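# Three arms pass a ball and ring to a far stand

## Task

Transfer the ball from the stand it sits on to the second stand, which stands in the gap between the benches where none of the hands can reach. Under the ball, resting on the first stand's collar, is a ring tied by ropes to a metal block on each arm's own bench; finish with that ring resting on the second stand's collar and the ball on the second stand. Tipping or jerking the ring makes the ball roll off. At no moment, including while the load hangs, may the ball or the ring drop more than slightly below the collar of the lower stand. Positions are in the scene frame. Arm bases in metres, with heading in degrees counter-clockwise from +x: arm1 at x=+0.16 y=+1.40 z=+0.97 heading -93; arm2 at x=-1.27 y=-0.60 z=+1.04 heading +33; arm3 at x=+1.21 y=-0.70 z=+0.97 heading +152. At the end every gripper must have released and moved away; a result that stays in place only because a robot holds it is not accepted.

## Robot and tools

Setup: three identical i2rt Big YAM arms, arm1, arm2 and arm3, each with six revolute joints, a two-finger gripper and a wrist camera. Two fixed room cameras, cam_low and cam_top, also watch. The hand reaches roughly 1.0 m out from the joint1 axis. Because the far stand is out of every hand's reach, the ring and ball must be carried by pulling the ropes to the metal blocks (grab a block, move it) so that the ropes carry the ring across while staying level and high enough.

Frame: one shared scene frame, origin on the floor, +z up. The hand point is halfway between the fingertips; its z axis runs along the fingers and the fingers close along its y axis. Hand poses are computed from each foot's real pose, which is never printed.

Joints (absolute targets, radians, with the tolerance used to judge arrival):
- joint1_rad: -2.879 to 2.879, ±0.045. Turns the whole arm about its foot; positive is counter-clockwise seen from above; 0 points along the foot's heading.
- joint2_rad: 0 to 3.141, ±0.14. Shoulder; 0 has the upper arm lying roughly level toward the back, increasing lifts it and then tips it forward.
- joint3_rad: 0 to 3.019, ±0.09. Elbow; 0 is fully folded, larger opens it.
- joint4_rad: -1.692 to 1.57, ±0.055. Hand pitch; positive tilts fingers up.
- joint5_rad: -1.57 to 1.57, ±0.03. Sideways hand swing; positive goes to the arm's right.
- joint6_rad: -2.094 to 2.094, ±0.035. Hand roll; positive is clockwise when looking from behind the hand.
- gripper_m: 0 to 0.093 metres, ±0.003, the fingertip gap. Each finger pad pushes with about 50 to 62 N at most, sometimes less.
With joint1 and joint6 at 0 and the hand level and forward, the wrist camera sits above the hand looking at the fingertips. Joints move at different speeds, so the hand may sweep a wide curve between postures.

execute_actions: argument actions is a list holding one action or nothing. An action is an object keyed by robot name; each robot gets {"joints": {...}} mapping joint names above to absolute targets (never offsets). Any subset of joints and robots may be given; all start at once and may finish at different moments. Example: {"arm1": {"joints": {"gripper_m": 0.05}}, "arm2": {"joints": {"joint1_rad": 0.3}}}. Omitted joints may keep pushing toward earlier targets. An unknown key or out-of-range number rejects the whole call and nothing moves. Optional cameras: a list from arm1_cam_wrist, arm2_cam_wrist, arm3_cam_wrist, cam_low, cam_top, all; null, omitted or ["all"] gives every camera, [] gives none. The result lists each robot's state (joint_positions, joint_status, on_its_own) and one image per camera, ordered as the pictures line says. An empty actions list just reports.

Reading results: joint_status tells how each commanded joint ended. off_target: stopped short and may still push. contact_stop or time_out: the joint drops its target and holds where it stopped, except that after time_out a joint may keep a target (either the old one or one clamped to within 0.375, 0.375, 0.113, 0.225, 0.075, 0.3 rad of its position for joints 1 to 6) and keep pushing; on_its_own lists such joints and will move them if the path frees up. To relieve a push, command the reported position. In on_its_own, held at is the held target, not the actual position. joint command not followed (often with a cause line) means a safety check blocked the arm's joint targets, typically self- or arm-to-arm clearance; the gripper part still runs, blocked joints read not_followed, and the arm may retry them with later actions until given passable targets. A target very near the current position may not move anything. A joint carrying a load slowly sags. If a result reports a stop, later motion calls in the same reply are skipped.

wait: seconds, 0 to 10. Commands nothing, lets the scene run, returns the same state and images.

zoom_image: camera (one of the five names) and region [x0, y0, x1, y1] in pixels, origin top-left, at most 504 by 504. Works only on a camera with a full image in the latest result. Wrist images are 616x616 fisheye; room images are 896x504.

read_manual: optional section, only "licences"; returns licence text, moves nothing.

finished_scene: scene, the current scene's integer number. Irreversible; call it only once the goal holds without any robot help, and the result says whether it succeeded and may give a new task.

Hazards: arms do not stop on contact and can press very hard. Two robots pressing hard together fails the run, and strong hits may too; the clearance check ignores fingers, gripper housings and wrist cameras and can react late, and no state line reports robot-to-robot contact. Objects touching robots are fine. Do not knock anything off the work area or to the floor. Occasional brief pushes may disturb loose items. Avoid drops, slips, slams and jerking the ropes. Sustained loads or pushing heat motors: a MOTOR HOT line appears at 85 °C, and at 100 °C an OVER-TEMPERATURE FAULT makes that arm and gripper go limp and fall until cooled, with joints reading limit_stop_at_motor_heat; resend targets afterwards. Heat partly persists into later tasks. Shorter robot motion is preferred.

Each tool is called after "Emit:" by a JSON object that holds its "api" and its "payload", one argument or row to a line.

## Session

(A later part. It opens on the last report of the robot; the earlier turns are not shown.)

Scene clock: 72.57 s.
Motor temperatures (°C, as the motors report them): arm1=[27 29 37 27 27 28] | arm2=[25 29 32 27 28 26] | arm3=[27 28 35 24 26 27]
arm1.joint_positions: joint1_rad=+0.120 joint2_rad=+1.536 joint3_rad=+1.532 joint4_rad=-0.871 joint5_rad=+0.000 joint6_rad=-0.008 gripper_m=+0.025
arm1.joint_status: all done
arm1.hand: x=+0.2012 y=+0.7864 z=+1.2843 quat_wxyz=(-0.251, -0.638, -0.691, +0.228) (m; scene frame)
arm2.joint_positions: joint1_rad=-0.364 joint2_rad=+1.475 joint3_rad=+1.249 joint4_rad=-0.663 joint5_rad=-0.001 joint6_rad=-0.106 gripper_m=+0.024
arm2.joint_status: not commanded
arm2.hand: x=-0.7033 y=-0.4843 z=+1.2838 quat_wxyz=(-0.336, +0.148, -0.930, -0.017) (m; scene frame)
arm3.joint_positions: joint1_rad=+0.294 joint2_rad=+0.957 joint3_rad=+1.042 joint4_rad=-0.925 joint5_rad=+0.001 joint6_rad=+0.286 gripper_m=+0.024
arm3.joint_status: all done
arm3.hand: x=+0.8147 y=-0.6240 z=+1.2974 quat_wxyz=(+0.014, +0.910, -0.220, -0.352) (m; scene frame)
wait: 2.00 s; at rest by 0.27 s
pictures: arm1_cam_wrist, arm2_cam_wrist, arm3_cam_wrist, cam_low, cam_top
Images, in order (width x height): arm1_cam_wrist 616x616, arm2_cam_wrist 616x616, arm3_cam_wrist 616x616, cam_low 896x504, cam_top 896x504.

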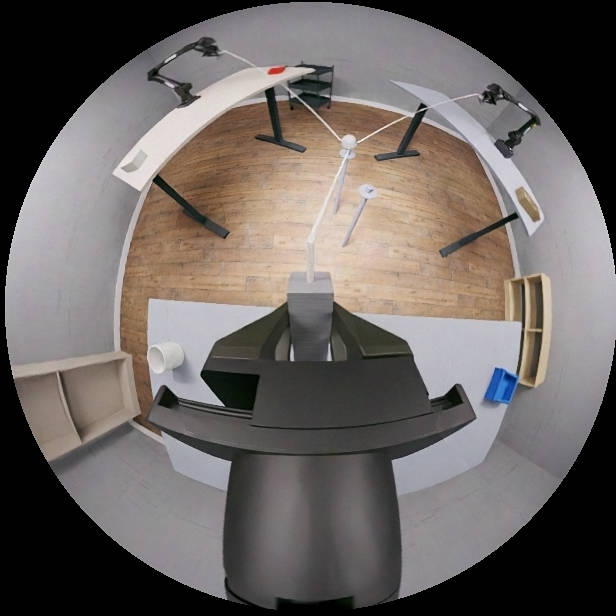

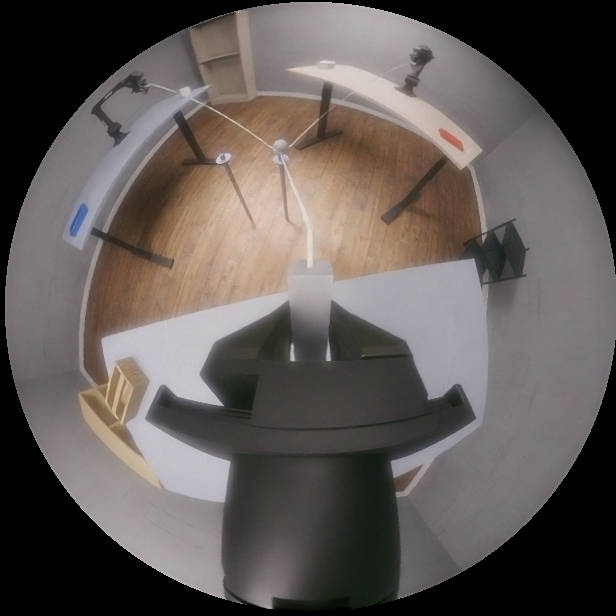

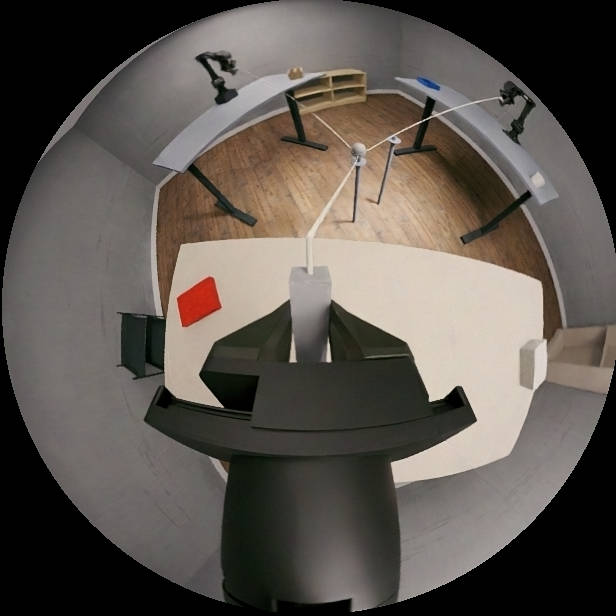

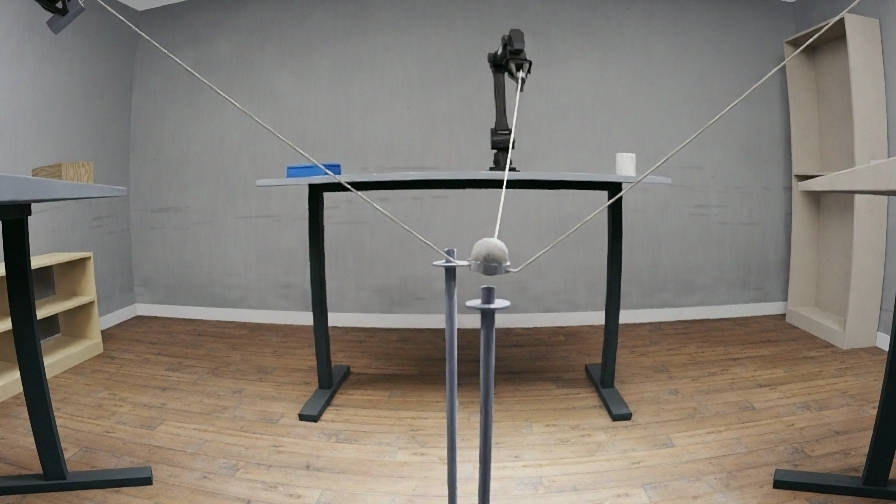

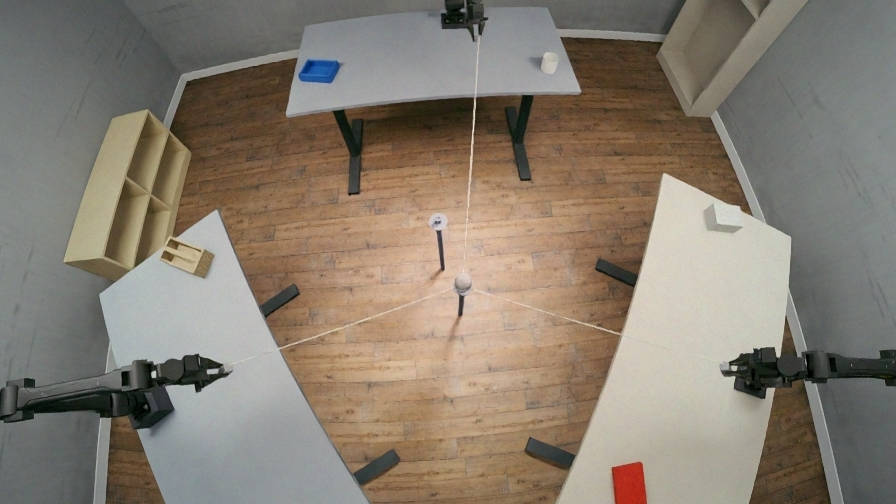

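Emit:
{"api": "execute_actions", "payload": {
  "actions": [
    {"arm2":{"joints":{"joint2_rad":1.495}},"arm3":{"joints":{"joint1_rad":0.25,"joint3_rad":1.035}}}
  ],
  "cameras": []
}}

Emit:
{"api": "wait", "payload": {
  "seconds": 2
}}

Emit:
{"api": "zoom_image", "payload": {
  "camera": "cam_low",
  "region": [400, 200, 590, 340]
}}

Emit:
{"api": "zoom_image", "payload": {
  "camera": "arm2_cam_wrist",
  "region": [230, 120, 330, 220]
}}

Emit:
{"api": "zoom_image", "payload": {
  "camera": "arm3_cam_wrist",
  "region": [300, 120, 400, 220]
}}

Scene clock: 75.33 s.
Motor temperatures (°C, as the motors report them): arm1=[27 30 37 27 27 28] | arm2=[25 29 32 27 28 26] | arm3=[27 28 35 24 26 27]
arm1.joint_positions: joint1_rad=+0.120 joint2_rad=+1.536 joint3_rad=+1.532 joint4_rad=-0.871 joint5_rad=+0.000 joint6_rad=-0.008 gripper_m=+0.025
arm1.joint_status: not commanded
arm1.hand: x=+0.2012 y=+0.7864 z=+1.2843 quat_wxyz=(-0.251, -0.638, -0.691, +0.228) (m; scene frame)
arm2.joint_positions: joint1_rad=-0.364 joint2_rad=+1.502 joint3_rad=+1.249 joint4_rad=-0.663 joint5_rad=-0.001 joint6_rad=-0.106 gripper_m=+0.024
arm2.joint_status: all done
arm2.hand: x=-0.7005 y=-0.4838 z=+1.2684 quat_wxyz=(-0.323, +0.149, -0.934, -0.016) (m; scene frame)
arm3.joint_positions: joint1_rad=+0.249 joint2_rad=+0.957 joint3_rad=+1.029 joint4_rad=-0.923 joint5_rad=+0.001 joint6_rad=+0.286 gripper_m=+0.024
arm3.joint_status: all done
arm3.hand: x=+0.8202 y=-0.6068 z=+1.2906 quat_wxyz=(+0.006, +0.906, -0.240, -0.347) (m; scene frame)
pictures: none
No camera images: the call's "cameras" was empty. Leave "cameras" out to get every camera's image.

Scene clock: 77.33 s.
Motor temperatures (°C, as the motors report them): arm1=[27 30 37 27 27 28] | arm2=[25 29 32 27 28 26] | arm3=[27 28 35 24 26 27]
arm1.joint_positions: joint1_rad=+0.120 joint2_rad=+1.536 joint3_rad=+1.532 joint4_rad=-0.871 joint5_rad=+0.000 joint6_rad=-0.008 gripper_m=+0.025
arm1.joint_status: not commanded
arm1.hand: x=+0.2012 y=+0.7864 z=+1.2843 quat_wxyz=(-0.251, -0.638, -0.691, +0.228) (m; scene frame)
arm2.joint_positions: joint1_rad=-0.364 joint2_rad=+1.502 joint3_rad=+1.249 joint4_rad=-0.663 joint5_rad=-0.001 joint6_rad=-0.106 gripper_m=+0.024
arm2.joint_status: all done
arm2.hand: x=-0.7005 y=-0.4838 z=+1.2684 quat_wxyz=(-0.323, +0.149, -0.934, -0.016) (m; scene frame)
arm3.joint_positions: joint1_rad=+0.249 joint2_rad=+0.957 joint3_rad=+1.029 joint4_rad=-0.923 joint5_rad=+0.001 joint6_rad=+0.286 gripper_m=+0.024
arm3.joint_status: all done
arm3.hand: x=+0.8202 y=-0.6068 z=+1.2906 quat_wxyz=(+0.006, +0.906, -0.240, -0.347) (m; scene frame)
wait: 2.00 s; at rest by 0.27 s
pictures: arm1_cam_wrist, arm2_cam_wrist, arm3_cam_wrist, cam_low, cam_top
Images, in order (width x height): arm1_cam_wrist 616x616, arm2_cam_wrist 616x616, arm3_cam_wrist 616x616, cam_low 896x504, cam_top 896x504.

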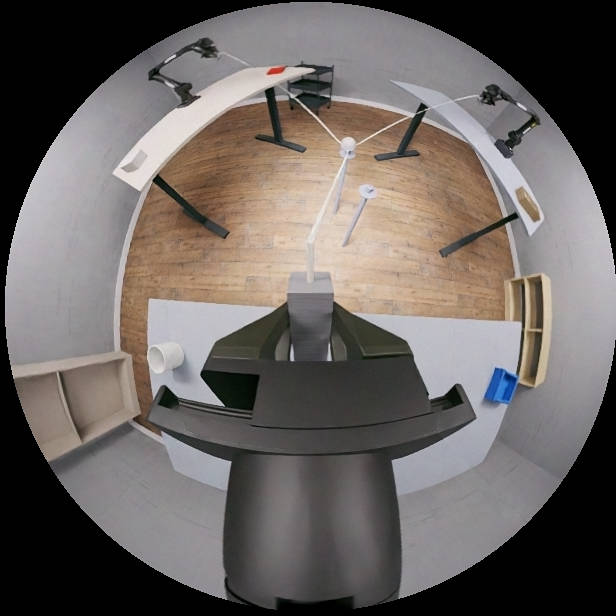

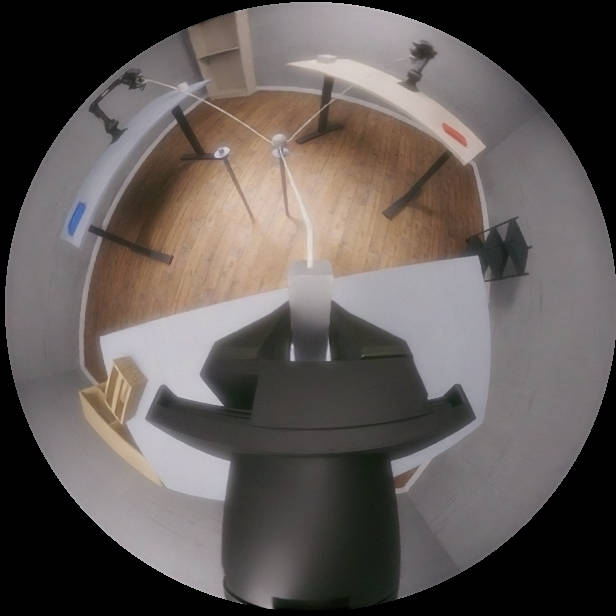

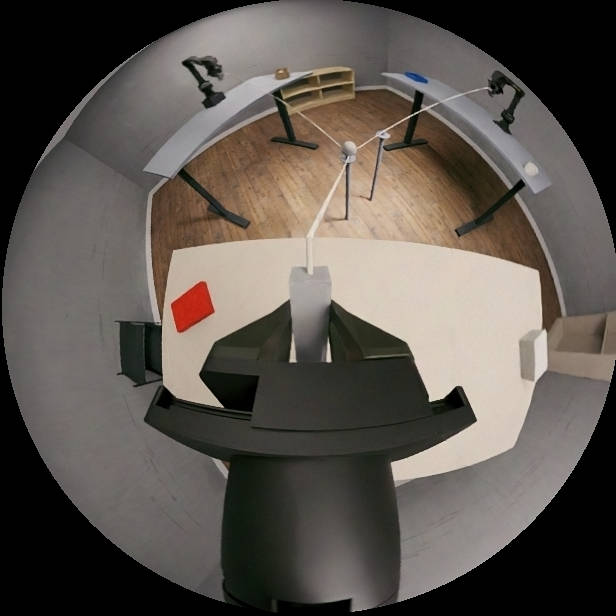

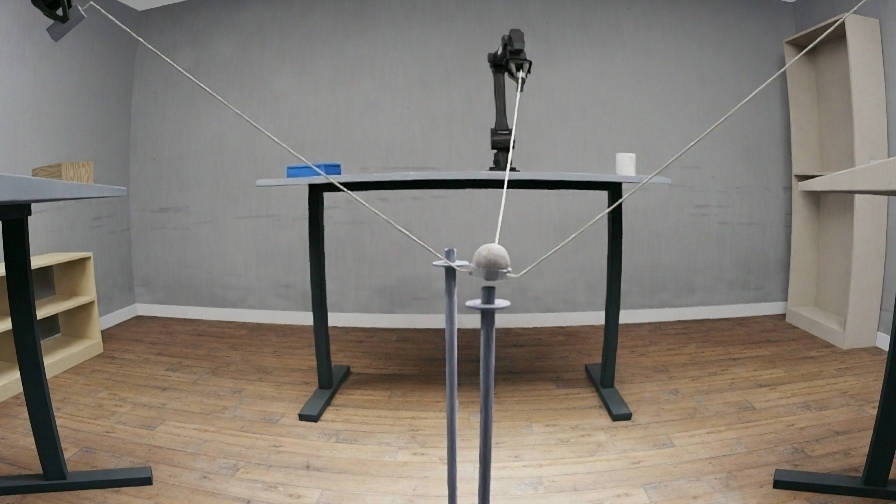

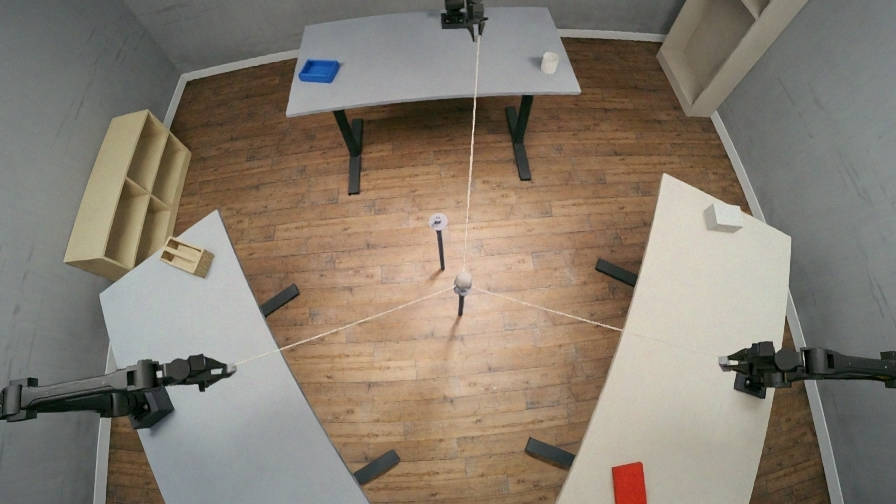

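Region (400, 200, 590, 340) of cam_low's 896x504 image, scaled by 2.653, with more detail than that image has; it fills the top 371 rows of this view, and the rest is white.

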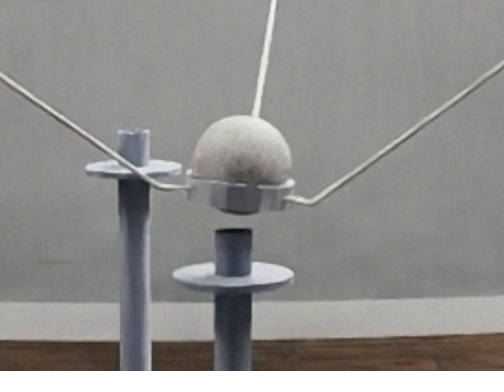

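Region (230, 120, 330, 220) of arm2_cam_wrist's 616x616 image, scaled by 5.040, with more detail than that image has.

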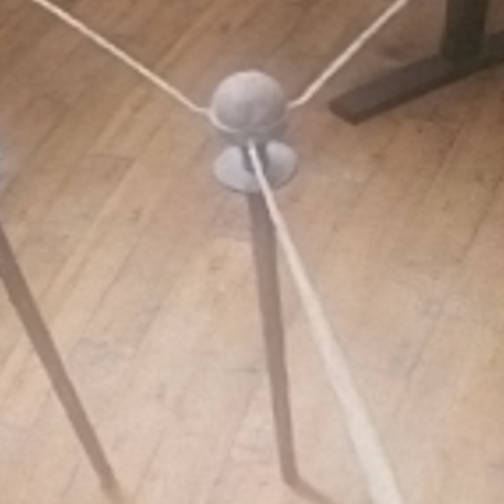

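Region (300, 120, 400, 220) of arm3_cam_wrist's 616x616 image, scaled by 5.040, with more detail than that image has.

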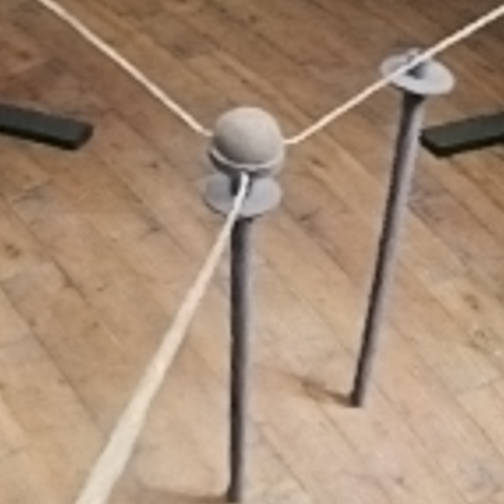

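Emit:
{"api": "execute_actions", "payload": {
  "actions": [
    {"arm1":{"joints":{"joint2_rad":1.545}},"arm3":{"joints":{"joint2_rad":0.975}}}
  ],
  "cameras": ["cam_low","arm2_cam_wrist"]
}}

Emit:
{"api": "zoom_image", "payload": {
  "camera": "cam_low",
  "region": [400, 200, 590, 340]
}}

Emit:
{"api": "zoom_image", "payload": {
  "camera": "arm2_cam_wrist",
  "region": [230, 120, 330, 220]
}}

Scene clock: 79.90 s.
Motor temperatures (°C, as the motors report them): arm1=[27 30 37 27 27 28] | arm2=[25 29 32 27 28 26] | arm3=[27 28 35 24 26 27]
arm1.joint_positions: joint1_rad=+0.120 joint2_rad=+1.550 joint3_rad=+1.532 joint4_rad=-0.871 joint5_rad=+0.000 joint6_rad=-0.008 gripper_m=+0.025
arm1.joint_status: all done
arm1.hand: x=+0.2015 y=+0.7838 z=+1.2757 quat_wxyz=(-0.246, -0.640, -0.693, +0.224) (m; scene frame)
arm2.joint_positions: joint1_rad=-0.364 joint2_rad=+1.502 joint3_rad=+1.249 joint4_rad=-0.663 joint5_rad=-0.001 joint6_rad=-0.106 gripper_m=+0.024
arm2.joint_status: not commanded
arm2.hand: x=-0.7005 y=-0.4838 z=+1.2684 quat_wxyz=(-0.323, +0.149, -0.934, -0.016) (m; scene frame)
arm3.joint_positions: joint1_rad=+0.249 joint2_rad=+0.980 joint3_rad=+1.029 joint4_rad=-0.923 joint5_rad=+0.001 joint6_rad=+0.286 gripper_m=+0.024
arm3.joint_status: all done
arm3.hand: x=+0.8160 y=-0.6057 z=+1.2815 quat_wxyz=(+0.006, +0.910, -0.242, -0.336) (m; scene frame)
pictures: arm2_cam_wrist, cam_low
Images, in order (width x height): arm2_cam_wrist 616x616, cam_low 896x504.

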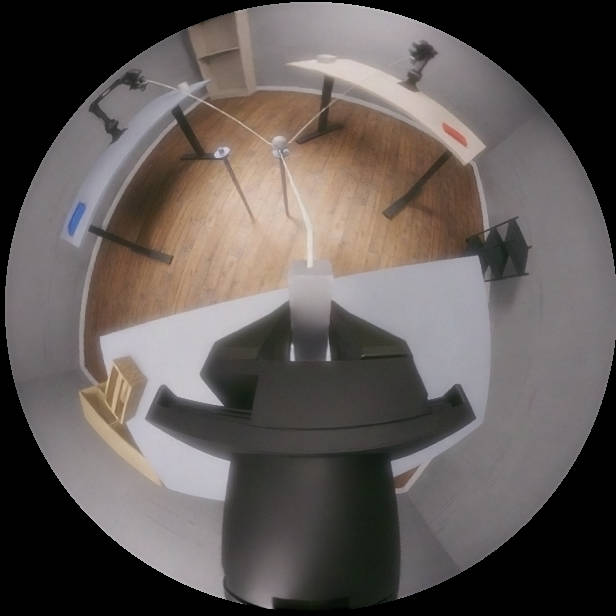

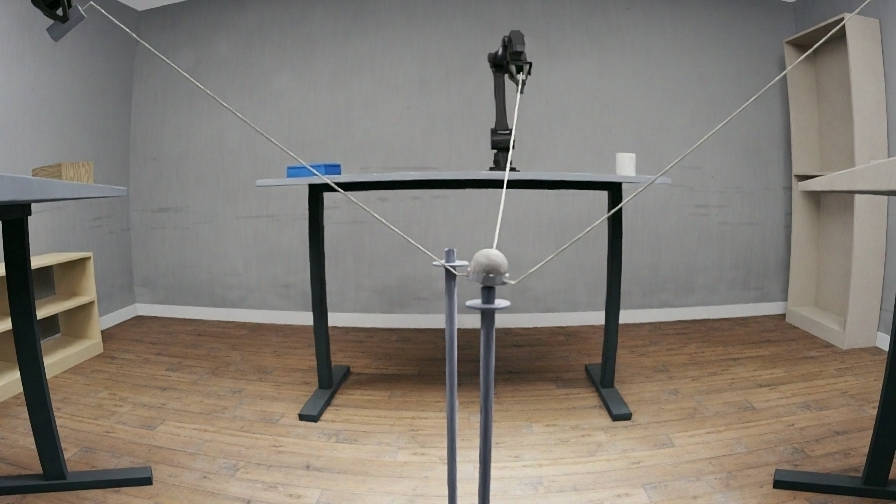

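Region (400, 200, 590, 340) of cam_low's 896x504 image, scaled by 2.653, with more detail than that image has; it fills the top 371 rows of this view, and the rest is white.

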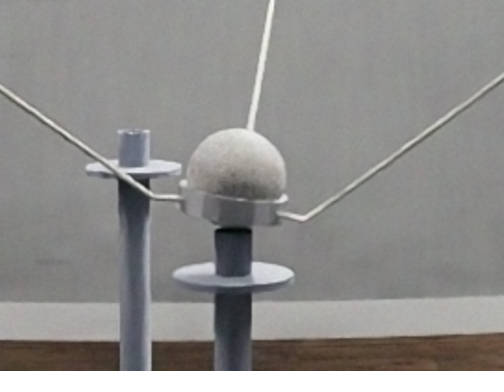

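Region (230, 120, 330, 220) of arm2_cam_wrist's 616x616 image, scaled by 5.040, with more detail than that image has.

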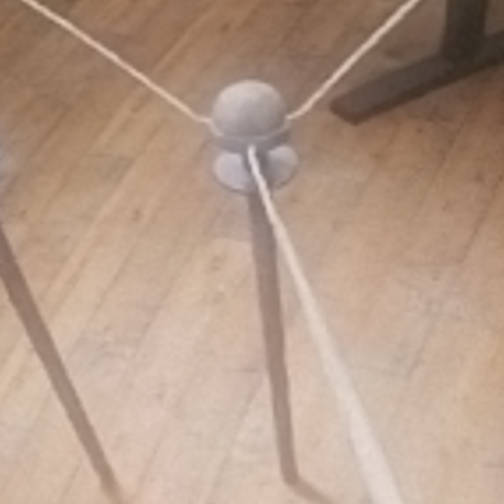

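Emit:
{"api": "execute_actions", "payload": {
  "actions": [
    {"arm1":{"joints":{"joint2_rad":1.57}},"arm2":{"joints":{"joint2_rad":1.525}},"arm3":{"joints":{"joint2_rad":1.008}}}
  ],
  "cameras": ["cam_low"]
}}

Emit:
{"api": "execute_actions", "payload": {
  "actions": [
    {"arm1":{"joints":{"joint2_rad":1.62}},"arm2":{"joints":{"joint2_rad":1.59}},"arm3":{"joints":{"joint2_rad":1.075}}}
  ],
  "cameras": ["cam_low"]
}}

Emit:
{"api": "zoom_image", "payload": {
  "camera": "cam_low",
  "region": [400, 200, 590, 340]
}}

Scene clock: 82.23 s.
Motor temperatures (°C, as the motors report them): arm1=[27 30 38 27 27 28] | arm2=[25 29 31 27 28 26] | arm3=[27 28 35 24 26 27]
arm1.joint_positions: joint1_rad=+0.120 joint2_rad=+1.572 joint3_rad=+1.532 joint4_rad=-0.871 joint5_rad=+0.000 joint6_rad=-0.008 gripper_m=+0.025
arm1.joint_status: all done
arm1.hand: x=+0.2019 y=+0.7800 z=+1.2624 quat_wxyz=(-0.238, -0.642, -0.696, +0.217) (m; scene frame)
arm2.joint_positions: joint1_rad=-0.364 joint2_rad=+1.526 joint3_rad=+1.249 joint4_rad=-0.663 joint5_rad=-0.001 joint6_rad=-0.106 gripper_m=+0.024
arm2.joint_status: all done
arm2.hand: x=-0.6985 y=-0.4834 z=+1.2549 quat_wxyz=(-0.312, +0.149, -0.938, -0.015) (m; scene frame)
arm3.joint_positions: joint1_rad=+0.249 joint2_rad=+1.010 joint3_rad=+1.029 joint4_rad=-0.923 joint5_rad=+0.001 joint6_rad=+0.286 gripper_m=+0.024
arm3.joint_status: all done
arm3.hand: x=+0.8111 y=-0.6045 z=+1.2699 quat_wxyz=(+0.005, +0.915, -0.243, -0.322) (m; scene frame)
pictures: cam_low
Images, in order (width x height): cam_low 896x504.

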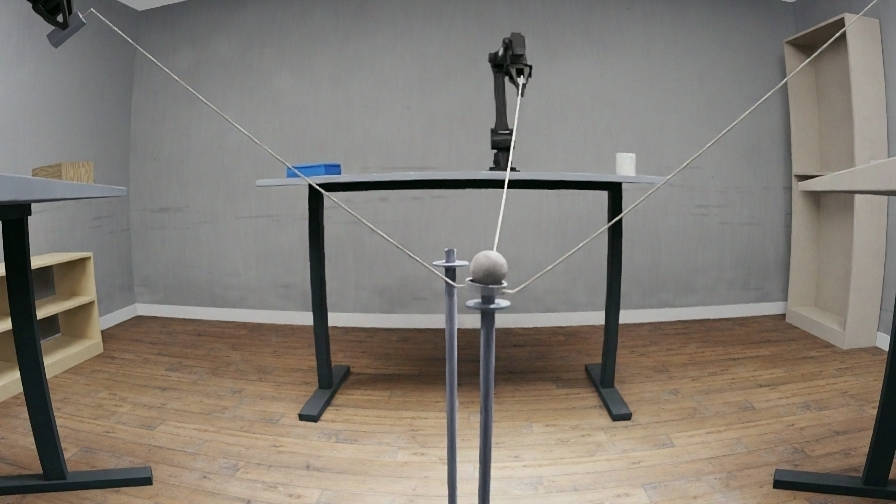

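Scene clock: 83.07 s.
Motor temperatures (°C, as the motors report them): arm1=[28 30 38 27 27 28] | arm2=[25 29 31 27 28 26] | arm3=[27 28 35 24 26 27]
arm1.joint_positions: joint1_rad=+0.120 joint2_rad=+1.625 joint3_rad=+1.532 joint4_rad=-0.873 joint5_rad=+0.000 joint6_rad=-0.008 gripper_m=+0.025
arm1.joint_status: all done
arm1.hand: x=+0.2032 y=+0.7724 z=+1.2303 quat_wxyz=(-0.220, -0.648, -0.702, +0.199) (m; scene frame)
arm2.joint_positions: joint1_rad=-0.364 joint2_rad=+1.598 joint3_rad=+1.249 joint4_rad=-0.663 joint5_rad=-0.001 joint6_rad=-0.106 gripper_m=+0.024
arm2.joint_status: all done
arm2.hand: x=-0.6942 y=-0.4826 z=+1.2146 quat_wxyz=(-0.278, +0.151, -0.949, -0.014) (m; scene frame)
arm3.joint_positions: joint1_rad=+0.249 joint2_rad=+1.082 joint3_rad=+1.029 joint4_rad=-0.922 joint5_rad=+0.001 joint6_rad=+0.286 gripper_m=+0.024
arm3.joint_status: all done
arm3.hand: x=+0.8000 y=-0.6017 z=+1.2415 quat_wxyz=(+0.004, +0.925, -0.246, -0.289) (m; scene frame)
pictures: cam_low
Images, in order (width x height): cam_low 896x504.

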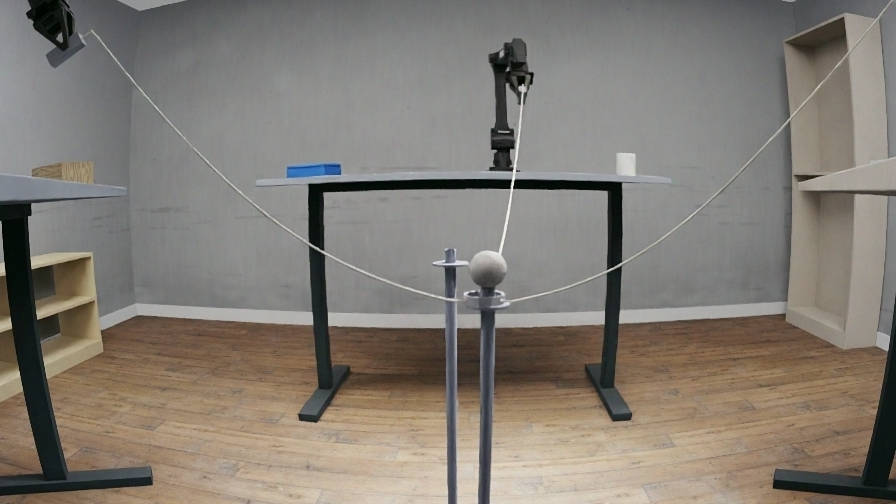

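Region (400, 200, 590, 340) of cam_low's 896x504 image, scaled by 2.653, with more detail than that image has; it fills the top 371 rows of this view, and the rest is white.

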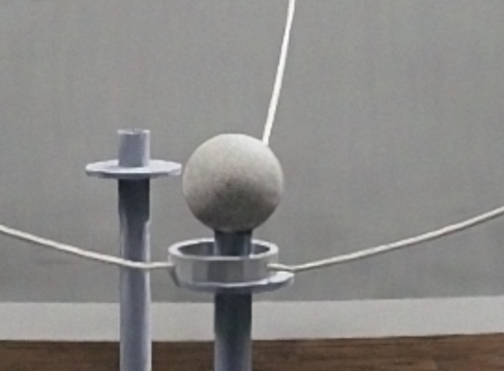

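Emit:
{"api": "execute_actions", "payload": {
  "actions": [
    {"arm1":{"joints":{"joint1_rad":0.05,"joint2_rad":1.99,"joint4_rad":-1.04}},"arm2":{"joints":{"joint2_rad":2.07,"joint3_rad":1.52,"joint4_rad":-0.875}},"arm3":{"joints":{"joint2_rad":1.95,"joint3_rad":1.53,"joint4_rad":-1.014}}}
  ],
  "cameras": ["cam_low","cam_top"]
}}

Scene clock: 86.10 s.
Motor temperatures (°C, as the motors report them): arm1=[27 30 37 27 27 28] | arm2=[25 30 32 27 28 26] | arm3=[27 28 35 24 26 27]
arm1.joint_positions: joint1_rad=+0.049 joint2_rad=+1.995 joint3_rad=+1.562 joint4_rad=-1.036 joint5_rad=+0.000 joint6_rad=-0.008 gripper_m=+0.025
arm1.joint_status: all done
arm1.hand: x=+0.1602 y=+0.7907 z=+1.0057 quat_wxyz=(-0.038, -0.702, -0.710, +0.031) (m; scene frame)
arm2.joint_positions: joint1_rad=-0.364 joint2_rad=+2.077 joint3_rad=+1.475 joint4_rad=-0.866 joint5_rad=-0.001 joint6_rad=-0.106 gripper_m=+0.024
arm2.joint_status: all done
arm2.hand: x=-0.6779 y=-0.4795 z=+1.0141 quat_wxyz=(-0.054, +0.156, -0.986, -0.002) (m; scene frame)
arm3.joint_positions: joint1_rad=+0.249 joint2_rad=+1.957 joint3_rad=+1.498 joint4_rad=-1.007 joint5_rad=+0.001 joint6_rad=+0.286 gripper_m=+0.024
arm3.joint_status: all done
arm3.hand: x=+0.6352 y=-0.5610 z=+1.0090 quat_wxyz=(-0.002, +0.965, -0.257, -0.047) (m; scene frame)
pictures: cam_low, cam_top
Images, in order (width x height): cam_low 896x504, cam_top 896x504.

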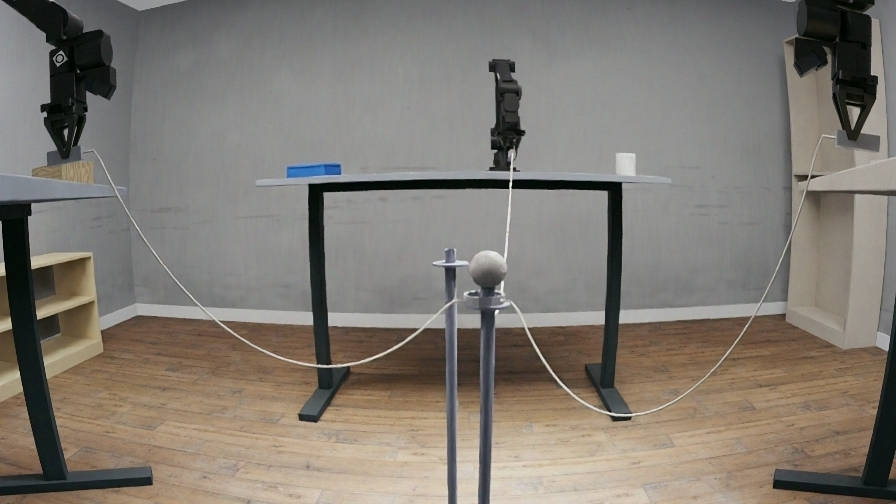

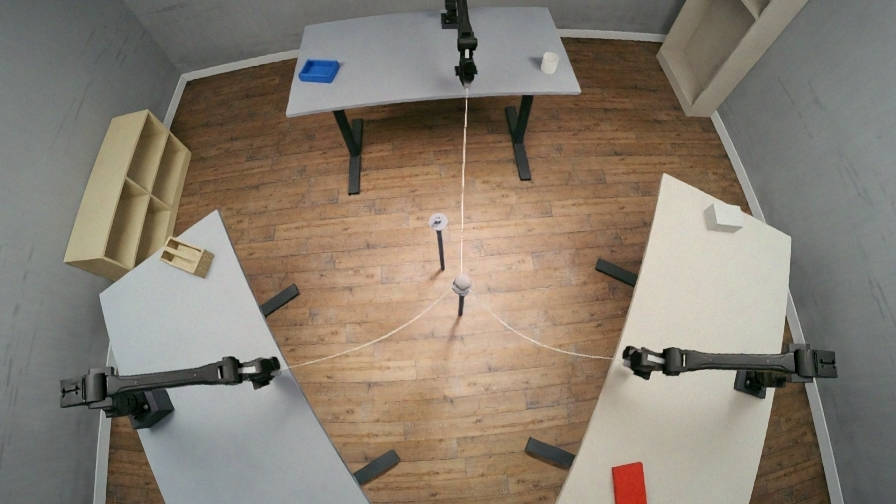

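Emit:
{"api": "execute_actions", "payload": {
  "actions": [
    {"arm1":{"joints":{"joint2_rad":2.03,"joint3_rad":1.495}},"arm2":{"joints":{"joint2_rad":2.11,"joint3_rad":1.403}},"arm3":{"joints":{"joint2_rad":1.99,"joint3_rad":1.435}}}
  ],
  "cameras": ["cam_low"]
}}

Scene clock: 88.40 s.
Motor temperatures (°C, as the motors report them): arm1=[27 30 36 27 27 28] | arm2=[25 30 32 27 28 26] | arm3=[27 28 35 24 26 27]
arm1.joint_positions: joint1_rad=+0.049 joint2_rad=+2.031 joint3_rad=+1.493 joint4_rad=-1.036 joint5_rad=+0.000 joint6_rad=-0.008 gripper_m=+0.025
arm1.joint_status: all done
arm1.hand: x=+0.1604 y=+0.8239 z=+0.9613 quat_wxyz=(-0.001, -0.703, -0.711, -0.006) (m; scene frame)
arm2.joint_positions: joint1_rad=-0.364 joint2_rad=+2.108 joint3_rad=+1.407 joint4_rad=-0.866 joint5_rad=-0.001 joint6_rad=-0.106 gripper_m=+0.024
arm2.joint_status: all done
arm2.hand: x=-0.7148 y=-0.4874 z=+0.9752 quat_wxyz=(-0.005, +0.157, -0.988, +0.000) (m; scene frame)
arm3.joint_positions: joint1_rad=+0.249 joint2_rad=+1.979 joint3_rad=+1.431 joint4_rad=-1.007 joint5_rad=+0.001 joint6_rad=+0.286 gripper_m=+0.024
arm3.joint_status: all done
arm3.hand: x=+0.6661 y=-0.5682 z=+0.9732 quat_wxyz=(-0.003, +0.966, -0.257, -0.002) (m; scene frame)
pictures: cam_low
Images, in order (width x height): cam_low 896x504.

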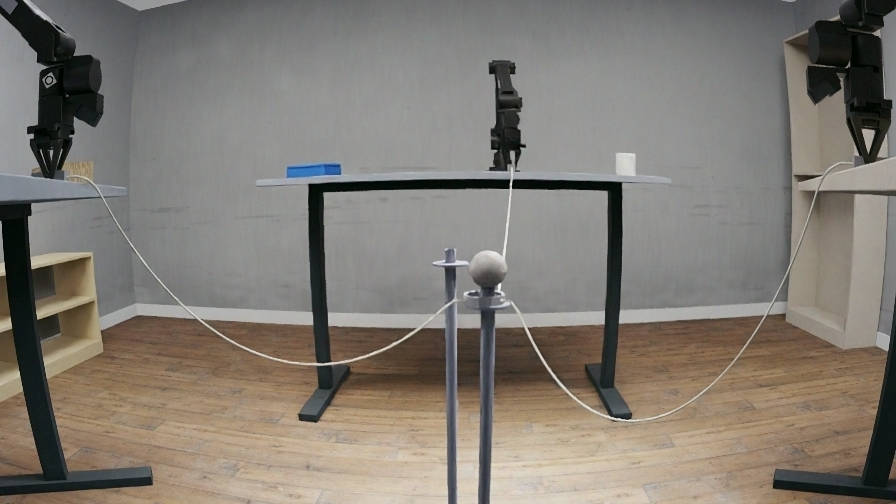

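Emit:
{"api": "execute_actions", "payload": {
  "actions": [
    {"arm1":{"joints":{"gripper_m":0.07}},"arm2":{"joints":{"gripper_m":0.07}},"arm3":{"joints":{"gripper_m":0.07,"joint2_rad":2.005}}}
  ],
  "cameras": []
}}

Emit:
{"api": "execute_actions", "payload": {
  "actions": [
    {"arm1":{"joints":{"joint2_rad":1.6}},"arm2":{"joints":{"joint2_rad":1.7}},"arm3":{"joints":{"joint2_rad":1.6}}}
  ],
  "cameras": ["cam_low","cam_top"]
}}

Emit:
{"api": "finished_scene", "payload": {
  "scene": 1
}}

Scene clock: 91.43 s.
Motor temperatures (°C, as the motors report them): arm1=[27 30 35 27 27 28] | arm2=[25 30 31 27 28 26] | arm3=[27 29 35 24 26 27]
arm1.joint_positions: joint1_rad=+0.049 joint2_rad=+2.031 joint3_rad=+1.493 joint4_rad=-1.036 joint5_rad=+0.000 joint6_rad=-0.008 gripper_m=+0.070
arm1.joint_status: all done
arm1.hand: x=+0.1604 y=+0.8239 z=+0.9613 quat_wxyz=(-0.001, -0.703, -0.711, -0.006) (m; scene frame)
arm2.joint_positions: joint1_rad=-0.364 joint2_rad=+2.108 joint3_rad=+1.407 joint4_rad=-0.866 joint5_rad=-0.001 joint6_rad=-0.106 gripper_m=+0.070
arm2.joint_status: all done
arm2.hand: x=-0.7148 y=-0.4874 z=+0.9752 quat_wxyz=(-0.005, +0.157, -0.988, +0.000) (m; scene frame)
arm3.joint_positions: joint1_rad=+0.249 joint2_rad=+1.979 joint3_rad=+1.431 joint4_rad=-1.007 joint5_rad=+0.001 joint6_rad=+0.287 gripper_m=+0.070
arm3.joint_status: all done
arm3.hand: x=+0.6661 y=-0.5682 z=+0.9732 quat_wxyz=(-0.003, +0.966, -0.257, -0.002) (m; scene frame)
pictures: none
No camera images: the call's "cameras" was empty. Leave "cameras" out to get every camera's image.

Scene clock: 92.97 s.
Motor temperatures (°C, as the motors report them): arm1=[27 30 35 27 27 28] | arm2=[25 30 31 27 28 26] | arm3=[27 29 35 24 26 27]
arm1.joint_positions: joint1_rad=+0.049 joint2_rad=+1.601 joint3_rad=+1.487 joint4_rad=-1.036 joint5_rad=+0.000 joint6_rad=-0.008 gripper_m=+0.070
arm1.joint_status: all done
arm1.hand: x=+0.1583 y=+0.8200 z=+1.2021 quat_wxyz=(-0.149, -0.688, -0.695, +0.143) (m; scene frame)
arm2.joint_positions: joint1_rad=-0.364 joint2_rad=+1.695 joint3_rad=+1.403 joint4_rad=-0.866 joint5_rad=-0.001 joint6_rad=-0.106 gripper_m=+0.070
arm2.joint_status: all done
arm2.hand: x=-0.6831 y=-0.4802 z=+1.2088 quat_wxyz=(-0.207, +0.153, -0.966, -0.010) (m; scene frame)
arm3.joint_positions: joint1_rad=+0.249 joint2_rad=+1.591 joint3_rad=+1.424 joint4_rad=-1.007 joint5_rad=+0.001 joint6_rad=+0.287 gripper_m=+0.070
arm3.joint_status: all done
arm3.hand: x=+0.6589 y=-0.5677 z=+1.1845 quat_wxyz=(+0.002, +0.948, -0.252, -0.192) (m; scene frame)
pictures: cam_low, cam_top
Images, in order (width x height): cam_low 896x504, cam_top 896x504.

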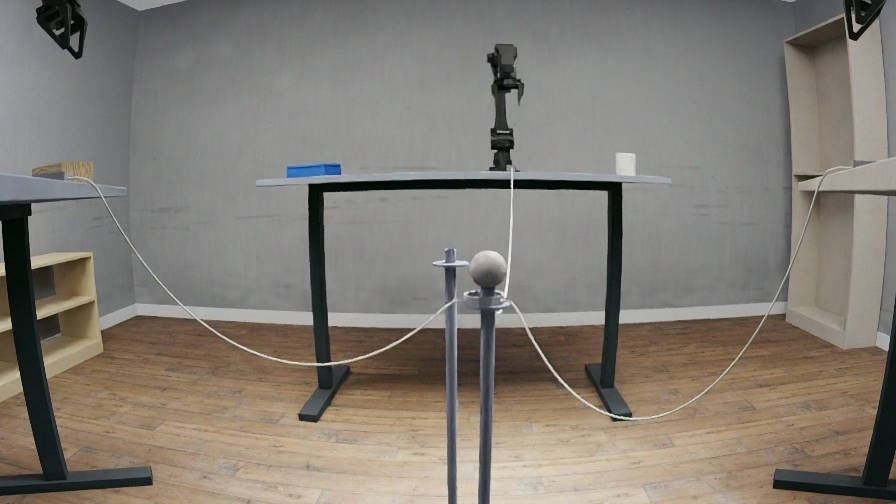

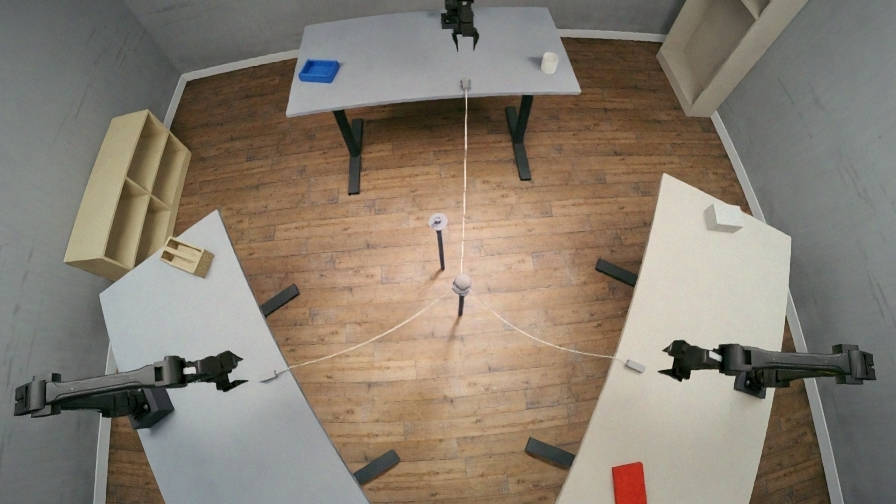

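The scene is finished: the task was done.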